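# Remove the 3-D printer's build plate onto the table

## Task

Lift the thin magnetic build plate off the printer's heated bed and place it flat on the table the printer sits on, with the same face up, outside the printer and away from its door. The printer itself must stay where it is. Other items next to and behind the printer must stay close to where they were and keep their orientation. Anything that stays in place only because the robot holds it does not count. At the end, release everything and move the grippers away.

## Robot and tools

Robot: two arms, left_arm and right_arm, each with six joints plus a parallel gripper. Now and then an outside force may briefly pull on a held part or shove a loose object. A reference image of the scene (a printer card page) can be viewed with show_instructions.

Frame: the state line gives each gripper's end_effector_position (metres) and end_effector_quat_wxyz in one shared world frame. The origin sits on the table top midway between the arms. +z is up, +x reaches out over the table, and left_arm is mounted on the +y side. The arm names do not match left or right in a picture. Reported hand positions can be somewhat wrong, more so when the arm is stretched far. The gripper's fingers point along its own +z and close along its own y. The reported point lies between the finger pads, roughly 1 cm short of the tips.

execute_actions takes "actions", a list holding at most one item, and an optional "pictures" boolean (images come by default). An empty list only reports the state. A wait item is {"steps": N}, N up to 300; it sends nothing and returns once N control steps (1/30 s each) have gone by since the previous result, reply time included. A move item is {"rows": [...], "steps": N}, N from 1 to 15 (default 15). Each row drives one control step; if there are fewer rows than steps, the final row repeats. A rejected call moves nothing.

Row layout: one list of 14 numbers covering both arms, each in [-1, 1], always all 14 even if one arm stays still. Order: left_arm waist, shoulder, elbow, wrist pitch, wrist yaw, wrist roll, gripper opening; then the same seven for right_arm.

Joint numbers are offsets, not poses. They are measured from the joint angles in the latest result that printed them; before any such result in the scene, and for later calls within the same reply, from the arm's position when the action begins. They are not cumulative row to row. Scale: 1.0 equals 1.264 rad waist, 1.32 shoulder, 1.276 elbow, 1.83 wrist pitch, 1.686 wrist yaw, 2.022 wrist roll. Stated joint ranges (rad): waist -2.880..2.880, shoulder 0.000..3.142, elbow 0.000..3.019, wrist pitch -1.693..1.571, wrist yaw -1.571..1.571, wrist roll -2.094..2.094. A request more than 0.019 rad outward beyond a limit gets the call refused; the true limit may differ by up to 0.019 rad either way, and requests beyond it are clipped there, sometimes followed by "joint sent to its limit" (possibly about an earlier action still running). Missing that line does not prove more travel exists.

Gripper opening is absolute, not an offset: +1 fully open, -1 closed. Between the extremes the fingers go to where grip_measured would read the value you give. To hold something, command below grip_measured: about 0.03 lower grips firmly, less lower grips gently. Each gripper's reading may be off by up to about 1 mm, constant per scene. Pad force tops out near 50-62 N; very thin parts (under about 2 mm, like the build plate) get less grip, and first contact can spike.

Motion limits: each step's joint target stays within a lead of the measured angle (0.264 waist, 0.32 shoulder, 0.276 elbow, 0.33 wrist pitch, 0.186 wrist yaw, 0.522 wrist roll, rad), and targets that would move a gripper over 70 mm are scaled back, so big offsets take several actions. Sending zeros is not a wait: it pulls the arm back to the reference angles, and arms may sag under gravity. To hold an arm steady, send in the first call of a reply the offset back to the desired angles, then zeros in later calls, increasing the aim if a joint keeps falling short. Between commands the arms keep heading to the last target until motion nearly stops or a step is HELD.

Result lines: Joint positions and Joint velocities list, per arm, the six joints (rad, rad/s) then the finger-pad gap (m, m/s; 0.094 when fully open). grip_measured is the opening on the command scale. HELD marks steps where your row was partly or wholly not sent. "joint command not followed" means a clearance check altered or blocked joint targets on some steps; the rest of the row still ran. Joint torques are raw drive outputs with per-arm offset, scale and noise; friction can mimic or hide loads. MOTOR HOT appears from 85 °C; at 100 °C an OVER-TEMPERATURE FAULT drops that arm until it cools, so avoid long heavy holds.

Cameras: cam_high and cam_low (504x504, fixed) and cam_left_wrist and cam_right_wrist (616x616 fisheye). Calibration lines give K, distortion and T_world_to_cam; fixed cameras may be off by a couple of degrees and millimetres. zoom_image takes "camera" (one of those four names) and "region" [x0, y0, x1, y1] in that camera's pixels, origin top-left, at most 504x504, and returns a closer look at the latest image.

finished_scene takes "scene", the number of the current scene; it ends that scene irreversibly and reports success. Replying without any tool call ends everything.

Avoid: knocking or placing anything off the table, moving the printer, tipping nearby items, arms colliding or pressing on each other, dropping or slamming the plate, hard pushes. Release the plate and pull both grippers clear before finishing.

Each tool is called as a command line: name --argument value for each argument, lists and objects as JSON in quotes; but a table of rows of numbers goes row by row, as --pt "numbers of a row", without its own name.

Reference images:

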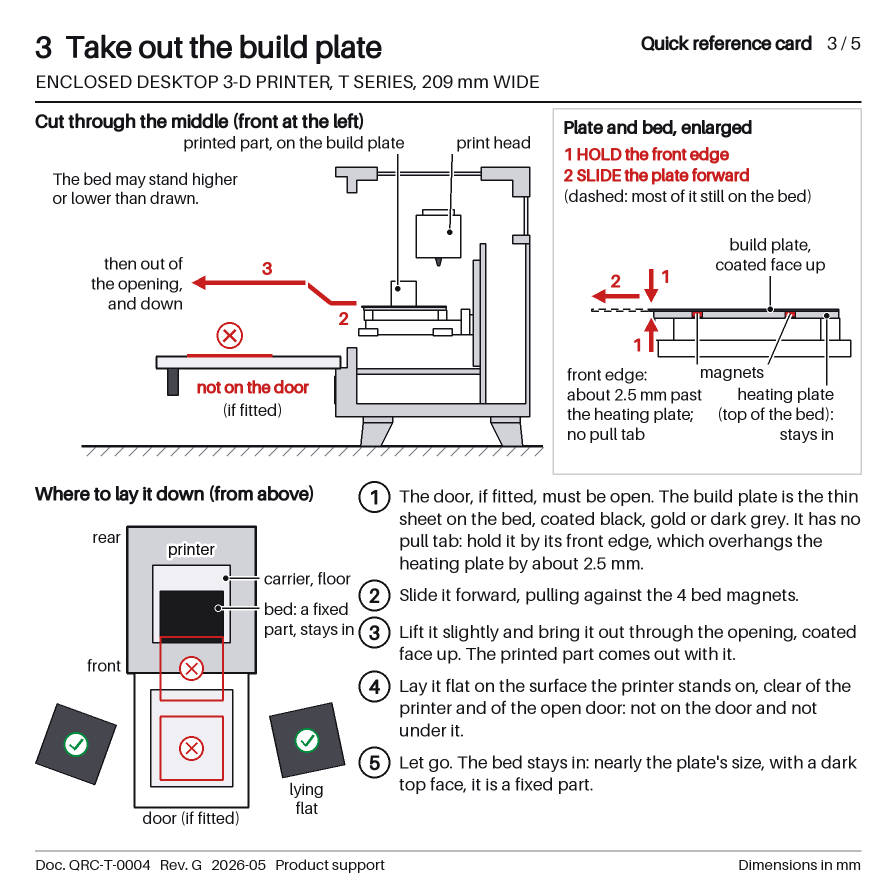

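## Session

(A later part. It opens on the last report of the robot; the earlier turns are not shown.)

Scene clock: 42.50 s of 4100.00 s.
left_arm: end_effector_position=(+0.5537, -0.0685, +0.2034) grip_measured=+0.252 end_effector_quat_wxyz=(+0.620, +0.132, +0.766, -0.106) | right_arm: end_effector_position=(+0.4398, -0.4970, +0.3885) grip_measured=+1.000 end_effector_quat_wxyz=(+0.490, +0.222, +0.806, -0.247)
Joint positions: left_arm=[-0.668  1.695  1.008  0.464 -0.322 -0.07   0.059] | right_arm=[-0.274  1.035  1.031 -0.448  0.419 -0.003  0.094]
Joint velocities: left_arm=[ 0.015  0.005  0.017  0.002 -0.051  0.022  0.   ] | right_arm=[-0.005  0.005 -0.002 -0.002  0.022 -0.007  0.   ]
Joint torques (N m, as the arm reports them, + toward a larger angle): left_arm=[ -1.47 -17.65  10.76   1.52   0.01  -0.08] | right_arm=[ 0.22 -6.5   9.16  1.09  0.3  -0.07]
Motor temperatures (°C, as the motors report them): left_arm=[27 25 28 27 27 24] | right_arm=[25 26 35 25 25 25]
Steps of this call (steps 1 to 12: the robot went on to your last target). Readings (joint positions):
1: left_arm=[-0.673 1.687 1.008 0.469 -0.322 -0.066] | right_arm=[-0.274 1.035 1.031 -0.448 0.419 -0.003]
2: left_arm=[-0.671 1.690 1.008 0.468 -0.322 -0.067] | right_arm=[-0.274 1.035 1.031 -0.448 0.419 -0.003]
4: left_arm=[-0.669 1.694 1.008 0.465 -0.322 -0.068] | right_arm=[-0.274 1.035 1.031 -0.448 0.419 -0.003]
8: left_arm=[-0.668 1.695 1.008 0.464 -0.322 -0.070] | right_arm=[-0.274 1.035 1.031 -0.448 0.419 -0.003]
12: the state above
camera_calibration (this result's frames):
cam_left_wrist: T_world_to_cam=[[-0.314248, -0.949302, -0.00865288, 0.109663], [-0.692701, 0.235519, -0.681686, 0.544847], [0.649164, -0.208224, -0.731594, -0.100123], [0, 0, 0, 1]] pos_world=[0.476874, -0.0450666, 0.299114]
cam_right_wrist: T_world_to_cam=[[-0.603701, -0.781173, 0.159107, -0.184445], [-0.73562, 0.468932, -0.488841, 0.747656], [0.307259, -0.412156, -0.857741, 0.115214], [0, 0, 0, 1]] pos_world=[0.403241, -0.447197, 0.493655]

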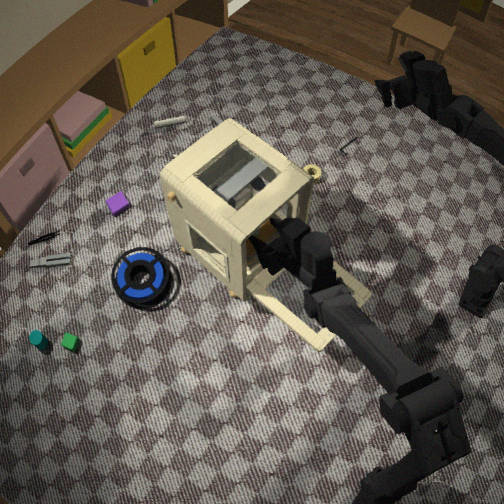

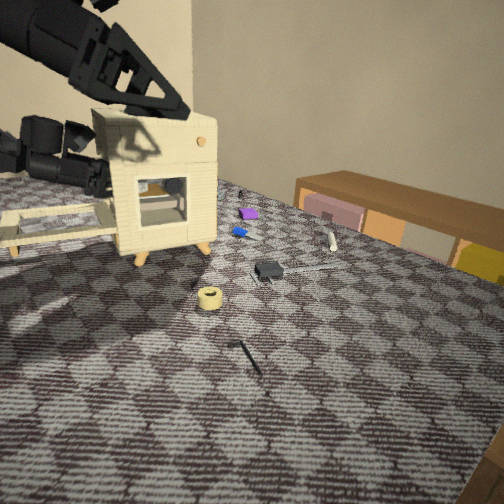

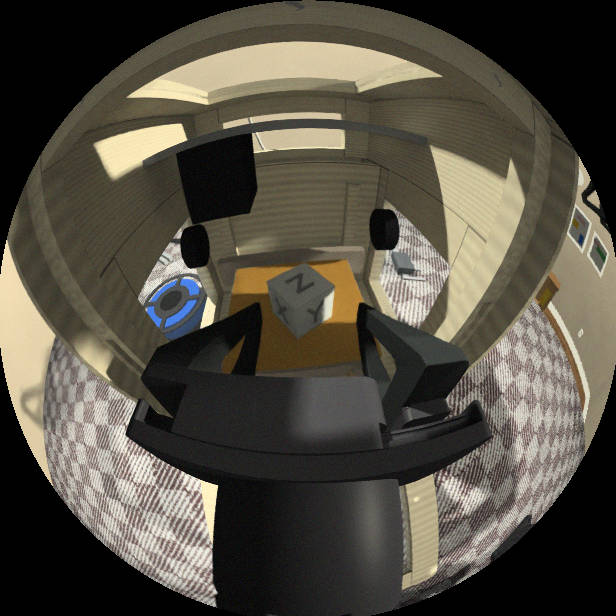

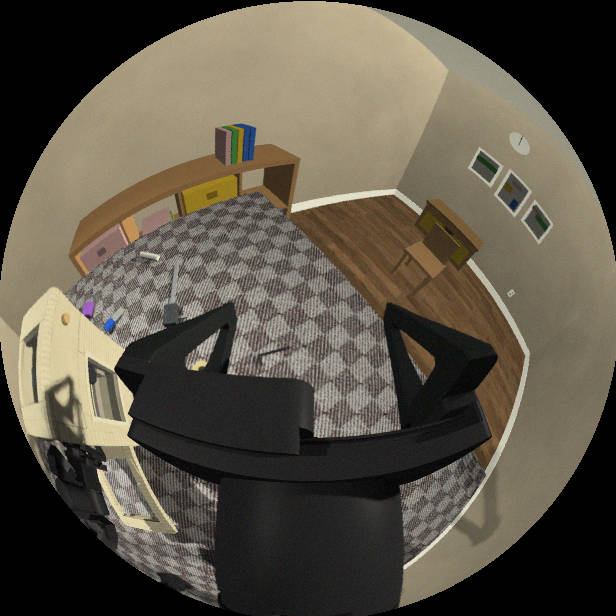

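execute_actions --actions '[{"rows":[[0.012,0,0.033,0,0,-0.005,0.25,0,0,0,0,0,0,1],[0.015,0,0.033,0,0,-0.005,0.25,0,0,0,0,0,0,1],[0.017,0,0.039,0,0,-0.005,0.25,0,0,0,0,0,0,1],[0.018,0.004,0.045,0,0,-0.005,0.25,0,0,0,0,0,0,1],[0.019,0.008,0.051,0,0.002,-0.005,0.25,0,0,0,0,0,0,1],[0.02,0.012,0.057,-0.003,0.003,-0.005,0.25,0,0,0,0,0,0,1],[0.021,0.016,0.063,-0.004,0.004,-0.005,0.25,0,0,0,0,0,0,1],[0.022,0.02,0.069,-0.005,0.005,-0.005,0.25,0,0,0,0,0,0,1],[0.023,0.025,0.075,-0.006,0.006,-0.005,0.25,0,0,0,0,0,0,1],[0.024,0.03,0.081,-0.008,0.008,-0.005,0.25,0,0,0,0,0,0,1],[0.025,0.035,0.087,-0.01,0.009,-0.005,0.25,0,0,0,0,0,0,1],[0.026,0.039,0.093,-0.011,0.01,-0.005,0.25,0,0,0,0,0,0,1],[0.027,0.043,0.093,-0.012,0.011,-0.005,0.25,0,0,0,0,0,0,1]]}]' --pictures false

execute_actions --actions '[{"steps":12}]'

Scene clock: 45.43 s of 4100.00 s.
left_arm: end_effector_position=(+0.5786, -0.0726, +0.2069) grip_measured=+0.252 end_effector_quat_wxyz=(+0.623, +0.127, +0.765, -0.107) | right_arm: end_effector_position=(+0.4398, -0.4970, +0.3885) grip_measured=+1.000 end_effector_quat_wxyz=(+0.490, +0.222, +0.806, -0.247)
Joint positions: left_arm=[-0.647  1.74   1.077  0.45  -0.307 -0.07   0.059] | right_arm=[-0.274  1.035  1.031 -0.448  0.419 -0.003  0.094]
Joint velocities: left_arm=[ 0.005  0.103  0.046 -0.027  0.051 -0.037 -0.   ] | right_arm=[-0.005 -0.005 -0.012 -0.012 -0.007 -0.051  0.   ]
Joint torques (N m, as the arm reports them, + toward a larger angle): left_arm=[ -1.48 -18.55  10.92   1.42   0.01  -0.04] | right_arm=[ 0.24 -6.5   9.17  1.11  0.3  -0.07]
Motor temperatures (°C, as the motors report them): left_arm=[27 25 28 27 27 24] | right_arm=[25 26 35 25 25 25]
Steps of this call (steps 1 to 30: the robot went on to your last target; steps 31 to 73: nothing new was sent; steps 74 to 88: all 15 steps of this action). Readings (joint positions):
74: left_arm=[-0.668 1.695 1.008 0.464 -0.322 -0.070] | right_arm=[-0.274 1.035 1.031 -0.448 0.419 -0.003]
75: left_arm=[-0.668 1.695 1.008 0.464 -0.322 -0.070] | right_arm=[-0.274 1.035 1.031 -0.448 0.419 -0.003]
77: left_arm=[-0.666 1.695 1.008 0.464 -0.322 -0.070] | right_arm=[-0.274 1.035 1.031 -0.448 0.419 -0.003]
81: left_arm=[-0.658 1.702 1.023 0.462 -0.319 -0.070] | right_arm=[-0.274 1.035 1.031 -0.448 0.419 -0.003]
88: the state above

Scene clock: 45.83 s of 4100.00 s.
left_arm: end_effector_position=(+0.5794, -0.0726, +0.2009) grip_measured=+0.252 end_effector_quat_wxyz=(+0.619, +0.128, +0.768, -0.104) | right_arm: end_effector_position=(+0.4398, -0.4970, +0.3885) grip_measured=+1.000 end_effector_quat_wxyz=(+0.490, +0.222, +0.806, -0.247)
Joint positions: left_arm=[-0.646  1.748  1.078  0.446 -0.307 -0.07   0.059] | right_arm=[-0.274  1.035  1.031 -0.448  0.419 -0.003  0.094]
Joint velocities: left_arm=[-0.005 -0.015 -0.017  0.002 -0.022 -0.066 -0.001] | right_arm=[-0.024 -0.005 -0.012 -0.002 -0.022  0.037  0.   ]
Joint torques (N m, as the arm reports them, + toward a larger angle): left_arm=[ -1.51 -18.54  11.2    1.52   0.01  -0.04] | right_arm=[ 0.25 -6.5   9.16  1.08  0.3  -0.07]
Motor temperatures (°C, as the motors report them): left_arm=[27 25 28 27 27 24] | right_arm=[25 26 35 25 25 25]
Steps of this call (steps 1 to 12: the robot went on to your last target). Readings (joint positions):
1: left_arm=[-0.647 1.743 1.078 0.449 -0.307 -0.070] | right_arm=[-0.274 1.035 1.031 -0.448 0.419 -0.003]
2: left_arm=[-0.646 1.745 1.078 0.449 -0.307 -0.070] | right_arm=[-0.274 1.035 1.031 -0.448 0.419 -0.003]
4: left_arm=[-0.646 1.748 1.078 0.447 -0.307 -0.070] | right_arm=[-0.274 1.035 1.031 -0.448 0.419 -0.003]
8: left_arm=[-0.646 1.748 1.078 0.446 -0.307 -0.070] | right_arm=[-0.274 1.035 1.031 -0.448 0.419 -0.003]
12: the state above
camera_calibration (this result's frames):
cam_left_wrist: T_world_to_cam=[[-0.306958, -0.951705, -0.00581705, 0.108919], [-0.696969, 0.22895, -0.67957, 0.563465], [0.648083, -0.204545, -0.733587, -0.118155], [0, 0, 0, 1]] pos_world=[0.502725, -0.0495147, 0.296871]
cam_right_wrist: T_world_to_cam=[[-0.603701, -0.781173, 0.159107, -0.184445], [-0.73562, 0.468932, -0.488841, 0.747656], [0.307259, -0.412156, -0.857741, 0.115214], [0, 0, 0, 1]] pos_world=[0.403241, -0.447197, 0.493655]

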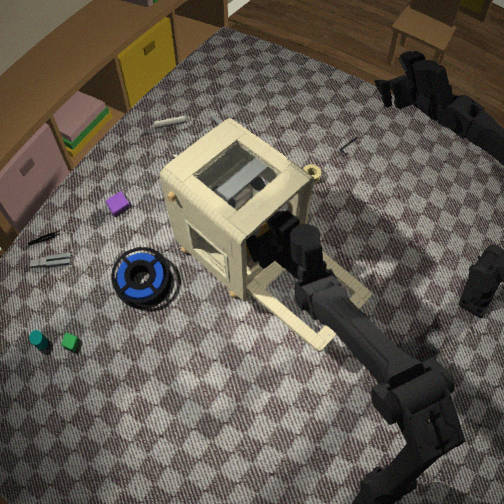

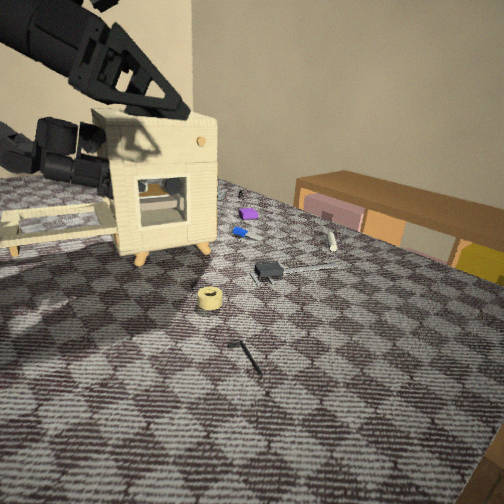

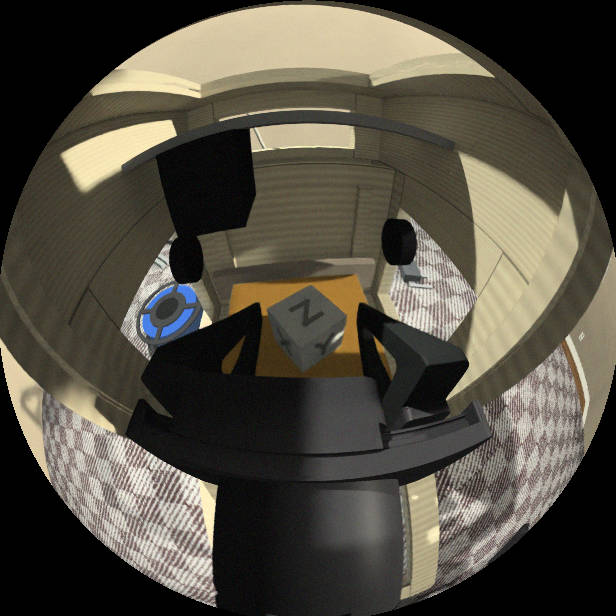

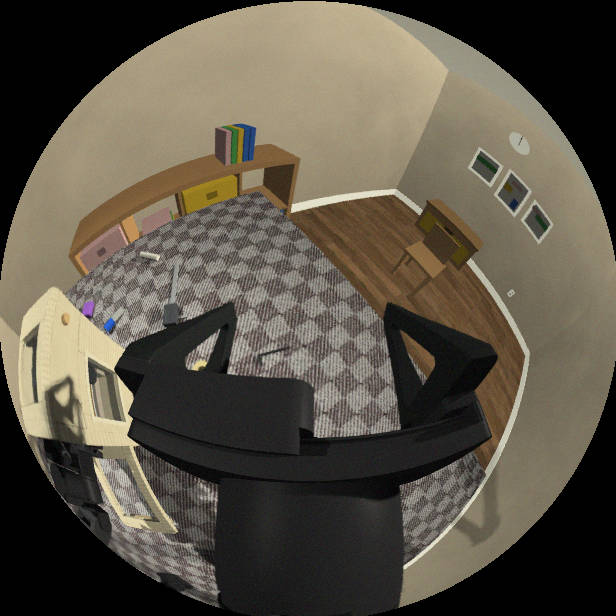

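execute_actions --actions '[{"rows":[[0,0,0.025,0,-0.008,0,0.15,0,0,0,0,0,0,1],[0,0,0.025,0,-0.008,0,0.1,0,0,0,0,0,0,1],[0,0,0.025,0,-0.008,0,0.05,0,0,0,0,0,0,1],[0,0,0.025,0,-0.008,0,0,0,0,0,0,0,0,1],[0,0,0.025,0,-0.008,0,-0.02,0,0,0,0,0,0,1],[0,0,0.025,0,-0.008,0,-0.04,0,0,0,0,0,0,1],[0,0,0.025,0,-0.008,0,-0.06,0,0,0,0,0,0,1],[0,0,0.025,0,-0.008,0,-0.08,0,0,0,0,0,0,1],[0,0,0.025,0,-0.008,0,-0.09,0,0,0,0,0,0,1],[0,0,0.025,0,-0.008,0,-0.1,0,0,0,0,0,0,1],[0,0,0.025,0,-0.008,0,-0.11,0,0,0,0,0,0,1],[0,0,0.025,0,-0.008,0,-0.12,0,0,0,0,0,0,1]]}]'

zoom_image --camera "cam_left_wrist" --region '[210, 240, 410, 400]'

Scene clock: 48.63 s of 4100.00 s.
left_arm: end_effector_position=(+0.5799, -0.0710, +0.2010) grip_measured=-0.117 end_effector_quat_wxyz=(+0.620, +0.125, +0.768, -0.101) | right_arm: end_effector_position=(+0.4398, -0.4970, +0.3885) grip_measured=+1.000 end_effector_quat_wxyz=(+0.490, +0.222, +0.806, -0.247)
Joint positions: left_arm=[-0.646  1.748  1.078  0.446 -0.317 -0.07   0.041] | right_arm=[-0.274  1.035  1.031 -0.448  0.419 -0.003  0.094]
Joint velocities: left_arm=[-0.005  0.005  0.022  0.002 -0.022  0.037  0.   ] | right_arm=[-0.005 -0.005 -0.017 -0.007 -0.007 -0.051  0.   ]
Joint torques (N m, as the arm reports them, + toward a larger angle): left_arm=[ -2.12 -19.2    9.84   1.68  -0.21   0.04] | right_arm=[ 0.27 -6.5   9.14  1.08  0.3  -0.07]
Motor temperatures (°C, as the motors report them): left_arm=[27 26 29 27 27 24] | right_arm=[25 26 35 25 25 25]
Steps of this call (steps 1 to 15: the robot went on to your last target; steps 16 to 69: nothing new was sent; steps 70 to 84: all 15 steps of this action). Readings (joint positions):
70: left_arm=[-0.646 1.748 1.078 0.446 -0.311 -0.070] | right_arm=[-0.274 1.035 1.031 -0.448 0.419 -0.003]
71: left_arm=[-0.646 1.748 1.078 0.446 -0.314 -0.070] | right_arm=[-0.274 1.035 1.031 -0.448 0.419 -0.003]
73: left_arm=[-0.646 1.748 1.078 0.446 -0.316 -0.070] | right_arm=[-0.274 1.035 1.031 -0.448 0.419 -0.003]
77: left_arm=[-0.646 1.748 1.078 0.446 -0.317 -0.070] | right_arm=[-0.274 1.035 1.031 -0.448 0.419 -0.003]
84: the state above
camera_calibration (this result's frames):
cam_left_wrist: T_world_to_cam=[[-0.297731, -0.954617, -0.00789528, 0.10548], [-0.698254, 0.2234, -0.680098, 0.564032], [0.650997, -0.196974, -0.733078, -0.119366], [0, 0, 0, 1]] pos_world=[0.50295, -0.0488238, 0.296925]
cam_right_wrist: T_world_to_cam=[[-0.603701, -0.781173, 0.159107, -0.184445], [-0.73562, 0.468932, -0.488841, 0.747656], [0.307259, -0.412156, -0.857741, 0.115214], [0, 0, 0, 1]] pos_world=[0.403241, -0.447197, 0.493655]

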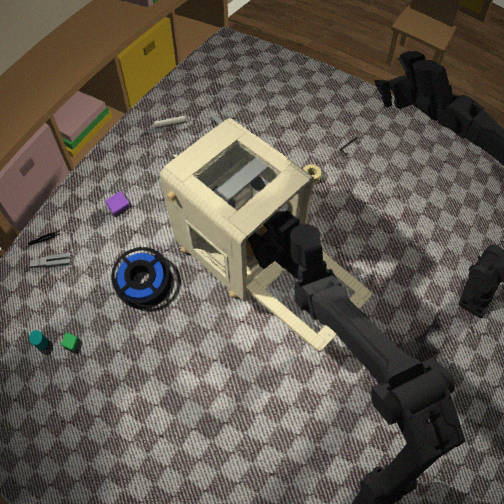

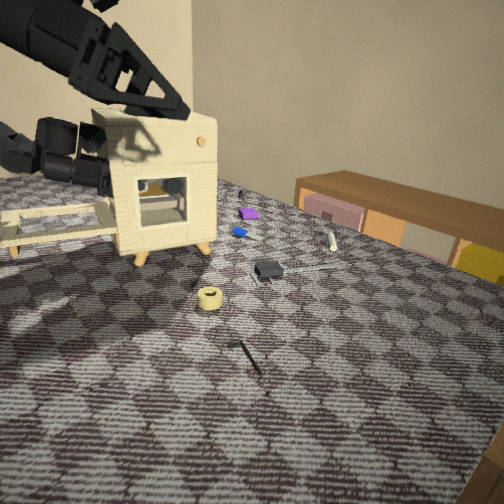

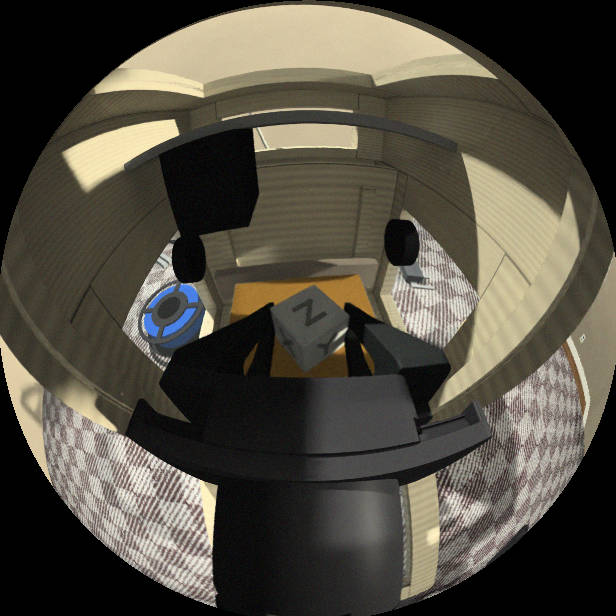

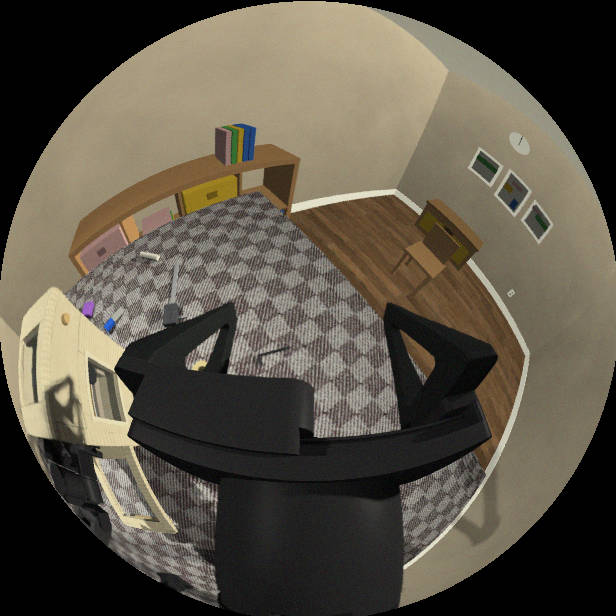

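Region (210, 240, 410, 400) of cam_left_wrist's 616x616 image, scaled by 2.520, with more detail than that image has; it fills the top 403 rows of this view, and the rest is white.

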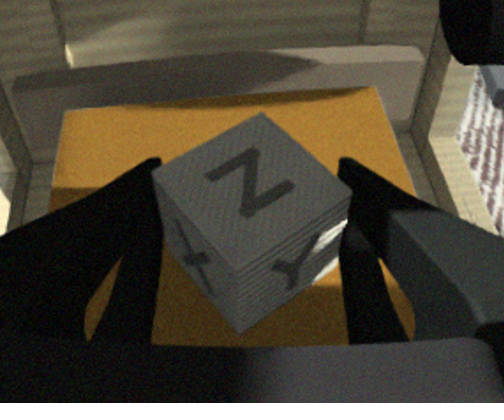

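execute_actions --actions '[{"rows":[[0,0,0.025,0,0,0,-0.13,0,0,0,0,0,0,1],[0,0,0.025,0,0,0,-0.14,0,0,0,0,0,0,1],[0,0,0.025,0,0,0,-0.15,0,0,0,0,0,0,1]],"steps":8}]' --pictures false

Scene clock: 49.80 s of 4100.00 s.
left_arm: end_effector_position=(+0.5799, -0.0710, +0.2010) grip_measured=-0.144 end_effector_quat_wxyz=(+0.620, +0.125, +0.768, -0.101) | right_arm: end_effector_position=(+0.4398, -0.4970, +0.3885) grip_measured=+1.000 end_effector_quat_wxyz=(+0.490, +0.222, +0.806, -0.247)
Joint positions: left_arm=[-0.646  1.748  1.078  0.446 -0.317 -0.07   0.04 ] | right_arm=[-0.274  1.035  1.031 -0.448  0.419 -0.003  0.094]
Joint velocities: left_arm=[-0.015 -0.005  0.002 -0.012  0.022 -0.11  -0.001] | right_arm=[ 0.015 -0.015 -0.002 -0.007 -0.022  0.022  0.   ]
Joint torques (N m, as the arm reports them, + toward a larger angle): left_arm=[ -2.21 -18.99   9.85   1.66  -0.09   0.04] | right_arm=[ 0.26 -6.5   9.16  1.08  0.3  -0.07]
Motor temperatures (°C, as the motors report them): left_arm=[27 26 29 27 27 24] | right_arm=[25 26 35 25 25 25]
Steps of this call (steps 1 to 15: the robot went on to your last target; steps 16 to 27: nothing new was sent; steps 28 to 35: all 8 steps of this action). Readings (joint positions):
28: left_arm=[-0.646 1.748 1.078 0.446 -0.317 -0.070] | right_arm=[-0.274 1.035 1.031 -0.448 0.419 -0.003]
29: left_arm=[-0.646 1.748 1.078 0.446 -0.317 -0.070] | right_arm=[-0.274 1.035 1.031 -0.448 0.419 -0.003]
31: left_arm=[-0.646 1.748 1.078 0.446 -0.317 -0.070] | right_arm=[-0.274 1.035 1.031 -0.448 0.419 -0.003]
35: the state above

execute_actions --actions '[{"rows":[[0,0,0.025,0,0,0,-0.16,0,0,0,0,0,0,1],[0,0,0.025,0,0,0,-0.175,0,0,0,0,0,0,1]],"steps":8}]'

Scene clock: 50.63 s of 4100.00 s.
left_arm: end_effector_position=(+0.5799, -0.0710, +0.2010) grip_measured=-0.164 end_effector_quat_wxyz=(+0.620, +0.125, +0.768, -0.101) | right_arm: end_effector_position=(+0.4398, -0.4970, +0.3885) grip_measured=+1.000 end_effector_quat_wxyz=(+0.490, +0.222, +0.806, -0.247)
Joint positions: left_arm=[-0.646  1.748  1.078  0.446 -0.317 -0.07   0.039] | right_arm=[-0.274  1.035  1.031 -0.448  0.419 -0.003  0.094]
Joint velocities: left_arm=[-0.005 -0.005 -0.002  0.007 -0.095 -0.022 -0.   ] | right_arm=[ 0.005  0.005 -0.002 -0.017  0.007 -0.037  0.   ]
Joint torques (N m, as the arm reports them, + toward a larger angle): left_arm=[ -2.58 -19.     9.85   1.73  -0.09   0.02] | right_arm=[ 0.25 -6.58  9.15  1.11  0.3  -0.07]
Motor temperatures (°C, as the motors report them): left_arm=[27 26 29 27 27 24] | right_arm=[25 26 35 25 25 25]
Steps of this call (steps 1 to 15: the robot went on to your last target; steps 16 to 17: nothing new was sent; steps 18 to 25: all 8 steps of this action). Readings (joint positions):
18: left_arm=[-0.646 1.748 1.078 0.446 -0.317 -0.070] | right_arm=[-0.274 1.035 1.031 -0.448 0.419 -0.003]
19: left_arm=[-0.646 1.748 1.078 0.446 -0.317 -0.070] | right_arm=[-0.274 1.035 1.031 -0.448 0.419 -0.003]
21: left_arm=[-0.646 1.748 1.078 0.446 -0.317 -0.070] | right_arm=[-0.274 1.035 1.031 -0.448 0.419 -0.003]
25: the state above
camera_calibration (this result's frames):
cam_left_wrist: T_world_to_cam=[[-0.297731, -0.954617, -0.00789528, 0.10548], [-0.698254, 0.2234, -0.680098, 0.564032], [0.650997, -0.196974, -0.733078, -0.119366], [0, 0, 0, 1]] pos_world=[0.50295, -0.0488238, 0.296925]
cam_right_wrist: T_world_to_cam=[[-0.603701, -0.781173, 0.159107, -0.184445], [-0.73562, 0.468932, -0.488841, 0.747656], [0.307259, -0.412156, -0.857741, 0.115214], [0, 0, 0, 1]] pos_world=[0.403241, -0.447197, 0.493655]

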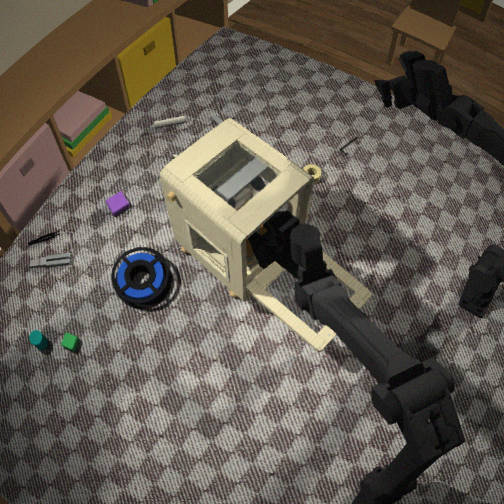

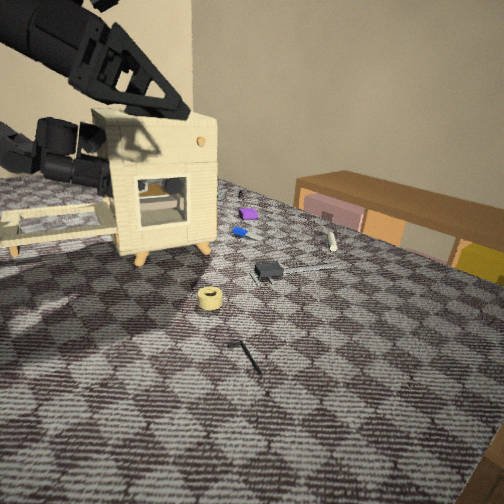

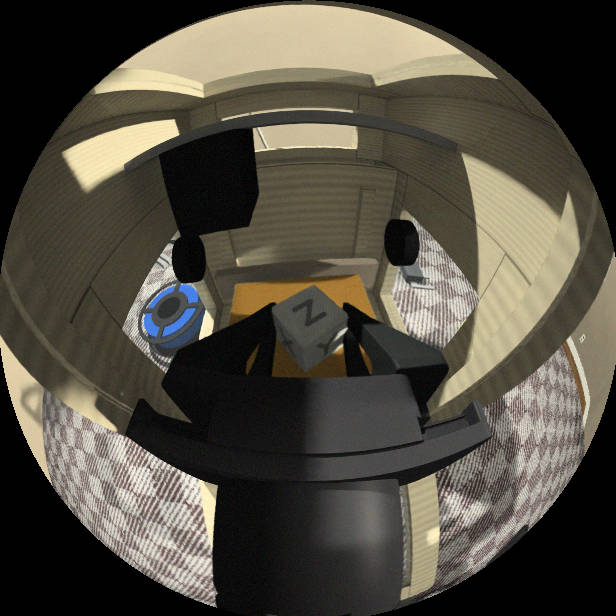

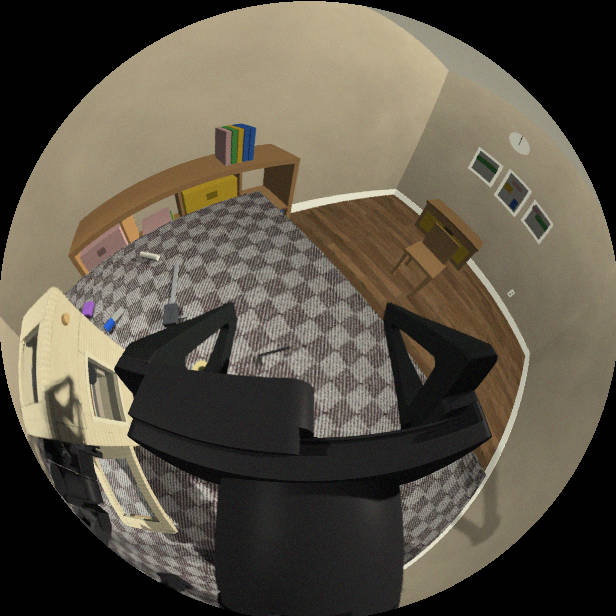

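execute_actions --actions '[{"rows":[[0,0,0.02,0,0,0,-0.19,0,0,0,0,0,0,1],[0,0,0.02,0,0,0,-0.2,0,0,0,0,0,0,1],[0,-0.005,0.018,0.005,0,0,-0.21,0,0,0,0,0,0,1],[-0.005,-0.009,0.015,0.006,0,0,-0.21,0,0,0,0,0,0,1],[-0.007,-0.013,0.009,0.007,-0.002,0,-0.21,0,0,0,0,0,0,1],[-0.009,-0.017,0.003,0.008,-0.004,0,-0.21,0,0,0,0,0,0,1],[-0.011,-0.022,-0.003,0.009,-0.005,0,-0.21,0,0,0,0,0,0,1],[-0.013,-0.026,-0.009,0.01,-0.007,0,-0.21,0,0,0,0,0,0,1],[-0.015,-0.03,-0.015,0.011,-0.008,0,-0.21,0,0,0,0,0,0,1],[-0.017,-0.035,-0.021,0.012,-0.01,0,-0.21,0,0,0,0,0,0,1],[-0.019,-0.039,-0.027,0.013,-0.011,0,-0.21,0,0,0,0,0,0,1],[-0.021,-0.043,-0.033,0.014,-0.012,0,-0.21,0,0,0,0,0,0,1],[-0.023,-0.048,-0.039,0.016,-0.014,0,-0.21,0,0,0,0,0,0,1],[-0.025,-0.052,-0.045,0.017,-0.015,0,-0.21,0,0,0,0,0,0,1]]}]' --pictures false

execute_actions --actions '[{"steps":12}]'

Scene clock: 53.60 s of 4100.00 s.
left_arm: end_effector_position=(+0.5637, -0.0647, +0.2008) grip_measured=-0.190 end_effector_quat_wxyz=(+0.620, +0.124, +0.769, -0.096) | right_arm: end_effector_position=(+0.4398, -0.4970, +0.3885) grip_measured=+1.000 end_effector_quat_wxyz=(+0.490, +0.222, +0.806, -0.247)
Joint positions: left_arm=[-0.658  1.713  1.029  0.456 -0.338 -0.07   0.038] | right_arm=[-0.274  1.035  1.031 -0.448  0.419 -0.003  0.094]
Joint velocities: left_arm=[-0.093 -0.21  -0.256  0.007 -0.066 -0.081  0.   ] | right_arm=[ 0.005 -0.005  0.002 -0.012 -0.022 -0.022  0.   ]
Joint torques (N m, as the arm reports them, + toward a larger angle): left_arm=[ -3.37 -20.25   7.96   2.61  -0.19   0.04] | right_arm=[ 0.23 -6.58  9.15  1.08  0.3  -0.08]
Motor temperatures (°C, as the motors report them): left_arm=[27 26 29 27 27 24] | right_arm=[25 26 35 25 25 25]
Steps of this call (steps 1 to 15: the robot went on to your last target; steps 16 to 74: nothing new was sent; steps 75 to 89: all 15 steps of this action). Readings (joint positions):
75: left_arm=[-0.646 1.748 1.078 0.446 -0.317 -0.070] | right_arm=[-0.274 1.035 1.031 -0.448 0.419 -0.003]
76: left_arm=[-0.646 1.748 1.078 0.446 -0.317 -0.070] | right_arm=[-0.274 1.035 1.031 -0.448 0.419 -0.003]
78: left_arm=[-0.646 1.748 1.078 0.446 -0.317 -0.070] | right_arm=[-0.274 1.035 1.031 -0.448 0.419 -0.003]
82: left_arm=[-0.647 1.748 1.077 0.446 -0.319 -0.070] | right_arm=[-0.274 1.035 1.031 -0.448 0.419 -0.003]
89: the state above

Scene clock: 54.00 s of 4100.00 s.
left_arm: end_effector_position=(+0.5573, -0.0676, +0.2031) grip_measured=-0.190 end_effector_quat_wxyz=(+0.620, +0.127, +0.768, -0.099) | right_arm: end_effector_position=(+0.4398, -0.4970, +0.3885) grip_measured=+1.000 end_effector_quat_wxyz=(+0.490, +0.222, +0.806, -0.247)
Joint positions: left_arm=[-0.668  1.702  1.019  0.458 -0.338 -0.07   0.038] | right_arm=[-0.274  1.035  1.031 -0.448  0.419 -0.003  0.094]
Joint velocities: left_arm=[-0.005  0.015 -0.017  0.007 -0.081 -0.007  0.001] | right_arm=[-0.015  0.005 -0.002  0.017  0.051 -0.022  0.   ]
Joint torques (N m, as the arm reports them, + toward a larger angle): left_arm=[ -3.16 -20.13   7.63   2.53  -0.23   0.05] | right_arm=[ 0.22 -6.52  9.13  1.08  0.3  -0.07]
Motor temperatures (°C, as the motors report them): left_arm=[27 26 29 27 27 24] | right_arm=[25 26 35 25 25 25]
Steps of this call (steps 1 to 12: the robot went on to your last target). Readings (joint positions):
1: left_arm=[-0.661 1.708 1.023 0.456 -0.338 -0.070] | right_arm=[-0.274 1.035 1.031 -0.448 0.419 -0.003]
2: left_arm=[-0.664 1.704 1.019 0.456 -0.338 -0.070] | right_arm=[-0.274 1.035 1.031 -0.448 0.419 -0.003]
4: left_arm=[-0.667 1.702 1.019 0.457 -0.338 -0.070] | right_arm=[-0.274 1.035 1.031 -0.448 0.419 -0.003]
8: left_arm=[-0.668 1.702 1.019 0.458 -0.338 -0.070] | right_arm=[-0.274 1.035 1.031 -0.448 0.419 -0.003]
12: the state above
camera_calibration (this result's frames):
cam_left_wrist: T_world_to_cam=[[-0.298231, -0.954407, -0.0128344, 0.103272], [-0.696735, 0.226866, -0.680509, 0.548369], [0.652395, -0.194007, -0.732627, -0.103107], [0, 0, 0, 1]] pos_world=[0.480133, -0.0458458, 0.298956]
cam_right_wrist: T_world_to_cam=[[-0.603701, -0.781173, 0.159107, -0.184445], [-0.73562, 0.468932, -0.488841, 0.747656], [0.307259, -0.412156, -0.857741, 0.115214], [0, 0, 0, 1]] pos_world=[0.403241, -0.447197, 0.493655]

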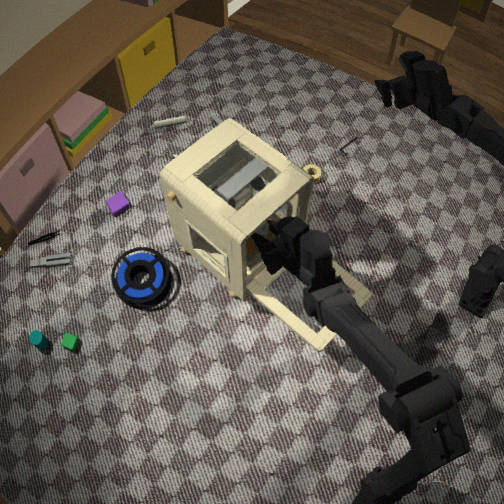

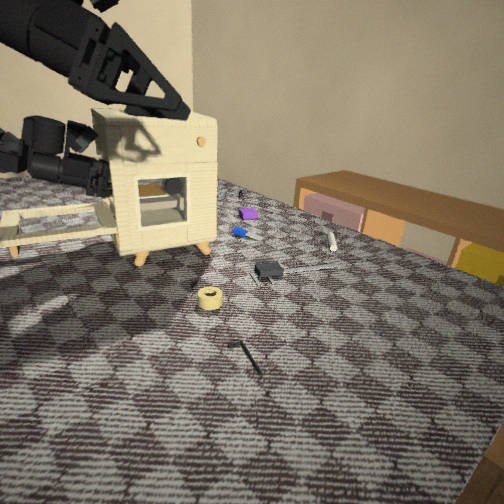

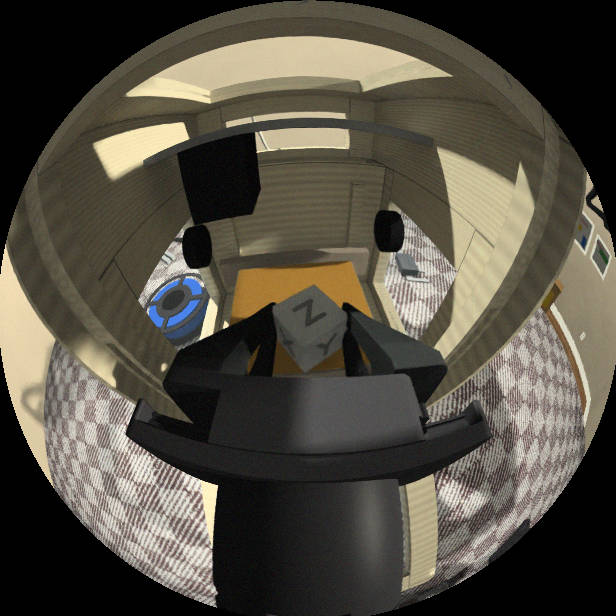

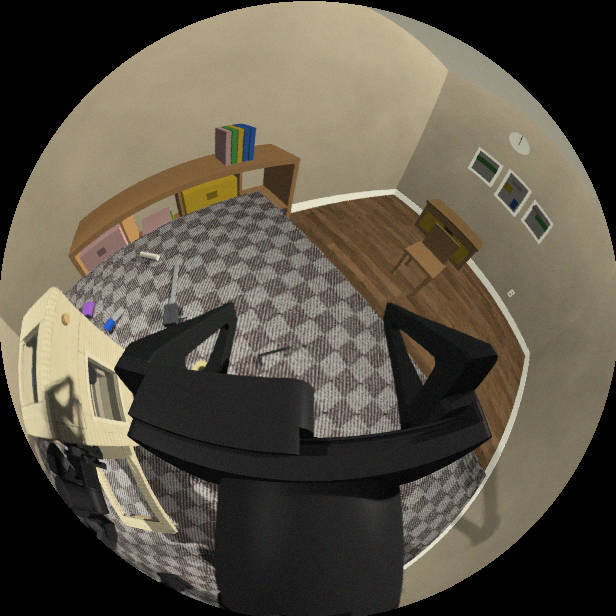

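execute_actions --actions '[{"rows":[[-0.008,-0.03,0,0.008,0,0,-0.21,0,0,0,0,0,0,1],[-0.012,-0.04,-0.005,0.008,0,0,-0.21,0,0,0,0,0,0,1],[-0.018,-0.055,-0.015,0.008,-0.005,0,-0.21,0,0,0,0,0,0,1],[-0.024,-0.07,-0.03,0.008,-0.01,0,-0.21,0,0,0,0,0,0,1],[-0.03,-0.085,-0.045,0.008,-0.014,0,-0.21,0,0,0,0,0,0,1],[-0.036,-0.1,-0.062,0.008,-0.018,0,-0.21,0,0,0,0,0,0,1],[-0.042,-0.115,-0.08,0.008,-0.022,0,-0.21,0,0,0,0,0,0,1],[-0.048,-0.13,-0.097,0.008,-0.026,0,-0.21,0,0,0,0,0,0,1],[-0.054,-0.145,-0.115,0.008,-0.03,0,-0.21,0,0,0,0,0,0,1],[-0.06,-0.16,-0.132,0.008,-0.034,0,-0.21,0,0,0,0,0,0,1],[-0.066,-0.175,-0.15,0.008,-0.038,0,-0.21,0,0,0,0,0,0,1],[-0.072,-0.19,-0.168,0.008,-0.042,0,-0.21,0,0,0,0,0,0,1],[-0.078,-0.205,-0.186,0.008,-0.046,0,-0.21,0,0,0,0,0,0,1],[-0.08,-0.22,-0.205,0.008,-0.05,0,-0.21,0,0,0,0,0,0,1]]}]' --pictures false

execute_actions --actions '[{"rows":[[0,-0.04,-0.04,0.01,0.02,0,-0.21,0,0,0,0,0,0,1],[0,-0.055,-0.06,0.015,0.04,0,-0.21,0,0,0,0,0,0,1],[0,-0.07,-0.08,0.02,0.06,0.01,-0.21,0,0,0,0,0,0,1],[0,-0.08,-0.1,0.025,0.08,0.01,-0.21,0,0,0,0,0,0,1],[0,-0.09,-0.12,0.03,0.1,0.02,-0.21,0,0,0,0,0,0,1],[0.02,-0.1,-0.14,0.035,0.12,0.02,-0.21,0,0,0,0,0,0,1],[0.05,-0.11,-0.16,0.04,0.14,0.03,-0.21,0,0,0,0,0,0,1],[0.09,-0.12,-0.18,0.045,0.16,0.03,-0.21,0,0,0,0,0,0,1],[0.13,-0.125,-0.2,0.05,0.18,0.04,-0.21,0,0,0,0,0,0,1],[0.17,-0.13,-0.22,0.055,0.2,0.04,-0.21,0,0,0,0,0,0,1],[0.21,-0.13,-0.23,0.06,0.22,0.04,-0.21,0,0,0,0,0,0,1],[0.25,-0.13,-0.23,0.06,0.24,0.04,-0.21,0,0,0,0,0,0,1],[0.29,-0.13,-0.23,0.06,0.25,0.04,-0.21,0,0,0,0,0,0,1],[0.33,-0.13,-0.23,0.06,0.25,0.04,-0.21,0,0,0,0,0,0,1],[0.87,-0.13,-0.23,0.06,0.25,0.04,-0.21,0,0,0,0,0,0,1]]}]' --pictures false

execute_actions --actions '[{"steps":25}]'

Scene clock: 63.03 s of 4100.00 s.
left_arm: end_effector_position=(+0.4596, -0.0410, +0.2356) grip_measured=-0.190 end_effector_quat_wxyz=(+0.631, +0.133, +0.757, -0.103) | right_arm: end_effector_position=(+0.4398, -0.4970, +0.3885) grip_measured=+1.000 end_effector_quat_wxyz=(+0.490, +0.222, +0.806, -0.247)
Joint positions: left_arm=[-0.759  1.438  0.781  0.458 -0.416 -0.07   0.038] | right_arm=[-0.274  1.035  1.031 -0.448  0.419 -0.003  0.094]
Joint velocities: left_arm=[-0.19  -0.562 -0.54  -0.002 -0.066 -0.037  0.   ] | right_arm=[-0.005 -0.015 -0.007 -0.007  0.007  0.007  0.   ]
Joint torques (N m, as the arm reports them, + toward a larger angle): left_arm=[ -2.24 -12.74   8.26   2.27  -0.24   0.04] | right_arm=[ 0.27 -6.56  9.17  1.09  0.3  -0.07]
Motor temperatures (°C, as the motors report them): left_arm=[27 26 28 27 27 24] | right_arm=[25 26 35 25 25 25]
Steps of this call (steps 1 to 30: the robot went on to your last target; steps 31 to 90: nothing new was sent; then 5.53 s passed at rest; steps 91 to 105: all 15 steps of this action). Readings (joint positions):
91: left_arm=[-0.668 1.701 1.019 0.458 -0.338 -0.070] | right_arm=[-0.274 1.035 1.031 -0.448 0.419 -0.003]
92: left_arm=[-0.668 1.700 1.018 0.458 -0.338 -0.070] | right_arm=[-0.274 1.035 1.031 -0.448 0.419 -0.003]
94: left_arm=[-0.670 1.685 1.005 0.458 -0.346 -0.070] | right_arm=[-0.274 1.035 1.031 -0.448 0.419 -0.003]
98: left_arm=[-0.692 1.608 0.932 0.458 -0.373 -0.070] | right_arm=[-0.274 1.035 1.031 -0.448 0.419 -0.003]
105: the state above

Scene clock: 63.53 s of 4100.00 s.
left_arm: end_effector_position=(+0.4459, +0.1146, +0.1758) grip_measured=-0.190 end_effector_quat_wxyz=(+0.597, +0.149, +0.779, -0.123) | right_arm: end_effector_position=(+0.4398, -0.4970, +0.3885) grip_measured=+1.000 end_effector_quat_wxyz=(+0.490, +0.222, +0.806, -0.247)
Joint positions: left_arm=[-0.394  1.281  0.482  0.538 -0.002 -0.014  0.038] | right_arm=[-0.274  1.035  1.031 -0.448  0.419 -0.003  0.094]
Joint velocities: left_arm=[ 1.822 -0.024 -0.027 -0.002  0.037 -0.007 -0.001] | right_arm=[-0.005 -0.005 -0.007 -0.012  0.007 -0.081  0.   ]
Joint torques (N m, as the arm reports them, + toward a larger angle): left_arm=[ -2.43 -10.59   7.28   2.52  -0.01   0.16] | right_arm=[ 0.24 -6.56  9.15  1.08  0.31 -0.07]
Motor temperatures (°C, as the motors report them): left_arm=[27 26 28 27 27 24] | right_arm=[25 26 35 25 25 25]
Steps of this call (steps 1 to 15: all 15 steps of this action). Readings (joint positions):
1: left_arm=[-0.763 1.420 0.762 0.458 -0.401 -0.070] | right_arm=[-0.274 1.035 1.031 -0.448 0.419 -0.003]
2: left_arm=[-0.763 1.404 0.744 0.461 -0.374 -0.070] | right_arm=[-0.274 1.035 1.031 -0.448 0.419 -0.003]
4: left_arm=[-0.763 1.373 0.700 0.473 -0.312 -0.069] | right_arm=[-0.274 1.035 1.031 -0.448 0.419 -0.003]
8: left_arm=[-0.744 1.316 0.596 0.505 -0.172 -0.048] | right_arm=[-0.274 1.035 1.031 -0.448 0.419 -0.003]
15: the state above

Scene clock: 64.37 s of 4100.00 s.
left_arm: end_effector_position=(+0.4544, +0.4651, +0.1779) grip_measured=-0.190 end_effector_quat_wxyz=(+0.604, -0.139, +0.778, +0.104) | right_arm: end_effector_position=(+0.4398, -0.4970, +0.3885) grip_measured=+1.000 end_effector_quat_wxyz=(+0.490, +0.222, +0.806, -0.247)
Joint positions: left_arm=[ 0.351  1.281  0.482  0.547  0.003 -0.004  0.038] | right_arm=[-0.274  1.035  1.031 -0.448  0.419 -0.003  0.094]
Joint velocities: left_arm=[ 0.005 -0.005 -0.022 -0.007  0.022  0.007  0.001] | right_arm=[-0.005 -0.005 -0.007 -0.002  0.022 -0.022  0.   ]
Joint torques (N m, as the arm reports them, + toward a larger angle): left_arm=[ -2.96 -10.7    7.28   2.58   0.05   0.17] | right_arm=[ 0.17 -6.51  9.15  1.08  0.3  -0.07]
Motor temperatures (°C, as the motors report them): left_arm=[27 26 28 27 27 24] | right_arm=[25 26 35 25 25 25]
Steps of this call (steps 1 to 25: the robot went on to your last target). Readings (joint positions):
1: left_arm=[-0.332 1.281 0.482 0.538 -0.000 -0.014] | right_arm=[-0.274 1.035 1.031 -0.448 0.419 -0.003]
2: left_arm=[-0.270 1.281 0.482 0.539 0.000 -0.013] | right_arm=[-0.274 1.035 1.031 -0.448 0.419 -0.003]
4: left_arm=[-0.146 1.281 0.482 0.540 0.001 -0.013] | right_arm=[-0.274 1.035 1.031 -0.448 0.419 -0.003]
8: left_arm=[0.101 1.281 0.482 0.540 0.003 -0.012] | right_arm=[-0.274 1.035 1.031 -0.448 0.419 -0.003]
25: the state above
camera_calibration (this result's frames):
cam_left_wrist: T_world_to_cam=[[0.359941, -0.93297, -0.00320688, 0.269924], [-0.708868, -0.271244, -0.651101, 0.570622], [0.606588, 0.236631, -0.758984, -0.125832], [0, 0, 0, 1]] pos_world=[0.383667, 0.436384, 0.276894]
cam_right_wrist: T_world_to_cam=[[-0.603701, -0.781173, 0.159107, -0.184445], [-0.73562, 0.468932, -0.488841, 0.747656], [0.307259, -0.412156, -0.857741, 0.115214], [0, 0, 0, 1]] pos_world=[0.403241, -0.447197, 0.493655]

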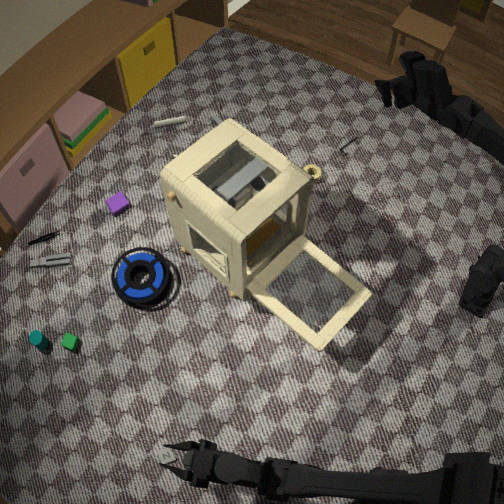

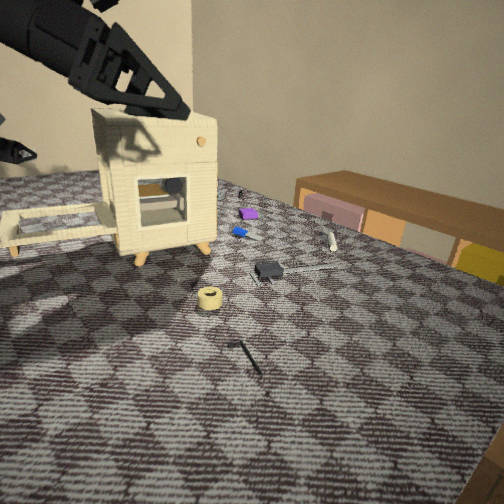

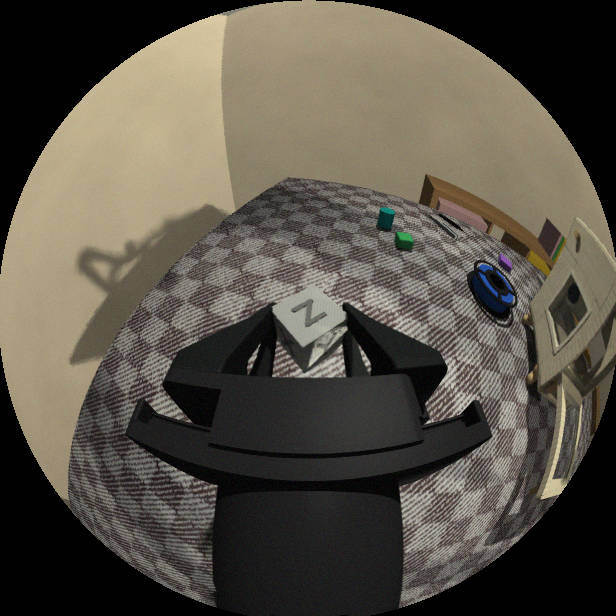

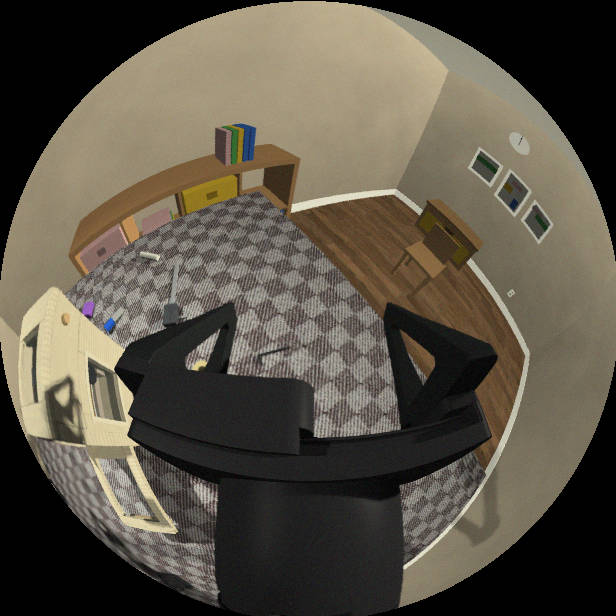

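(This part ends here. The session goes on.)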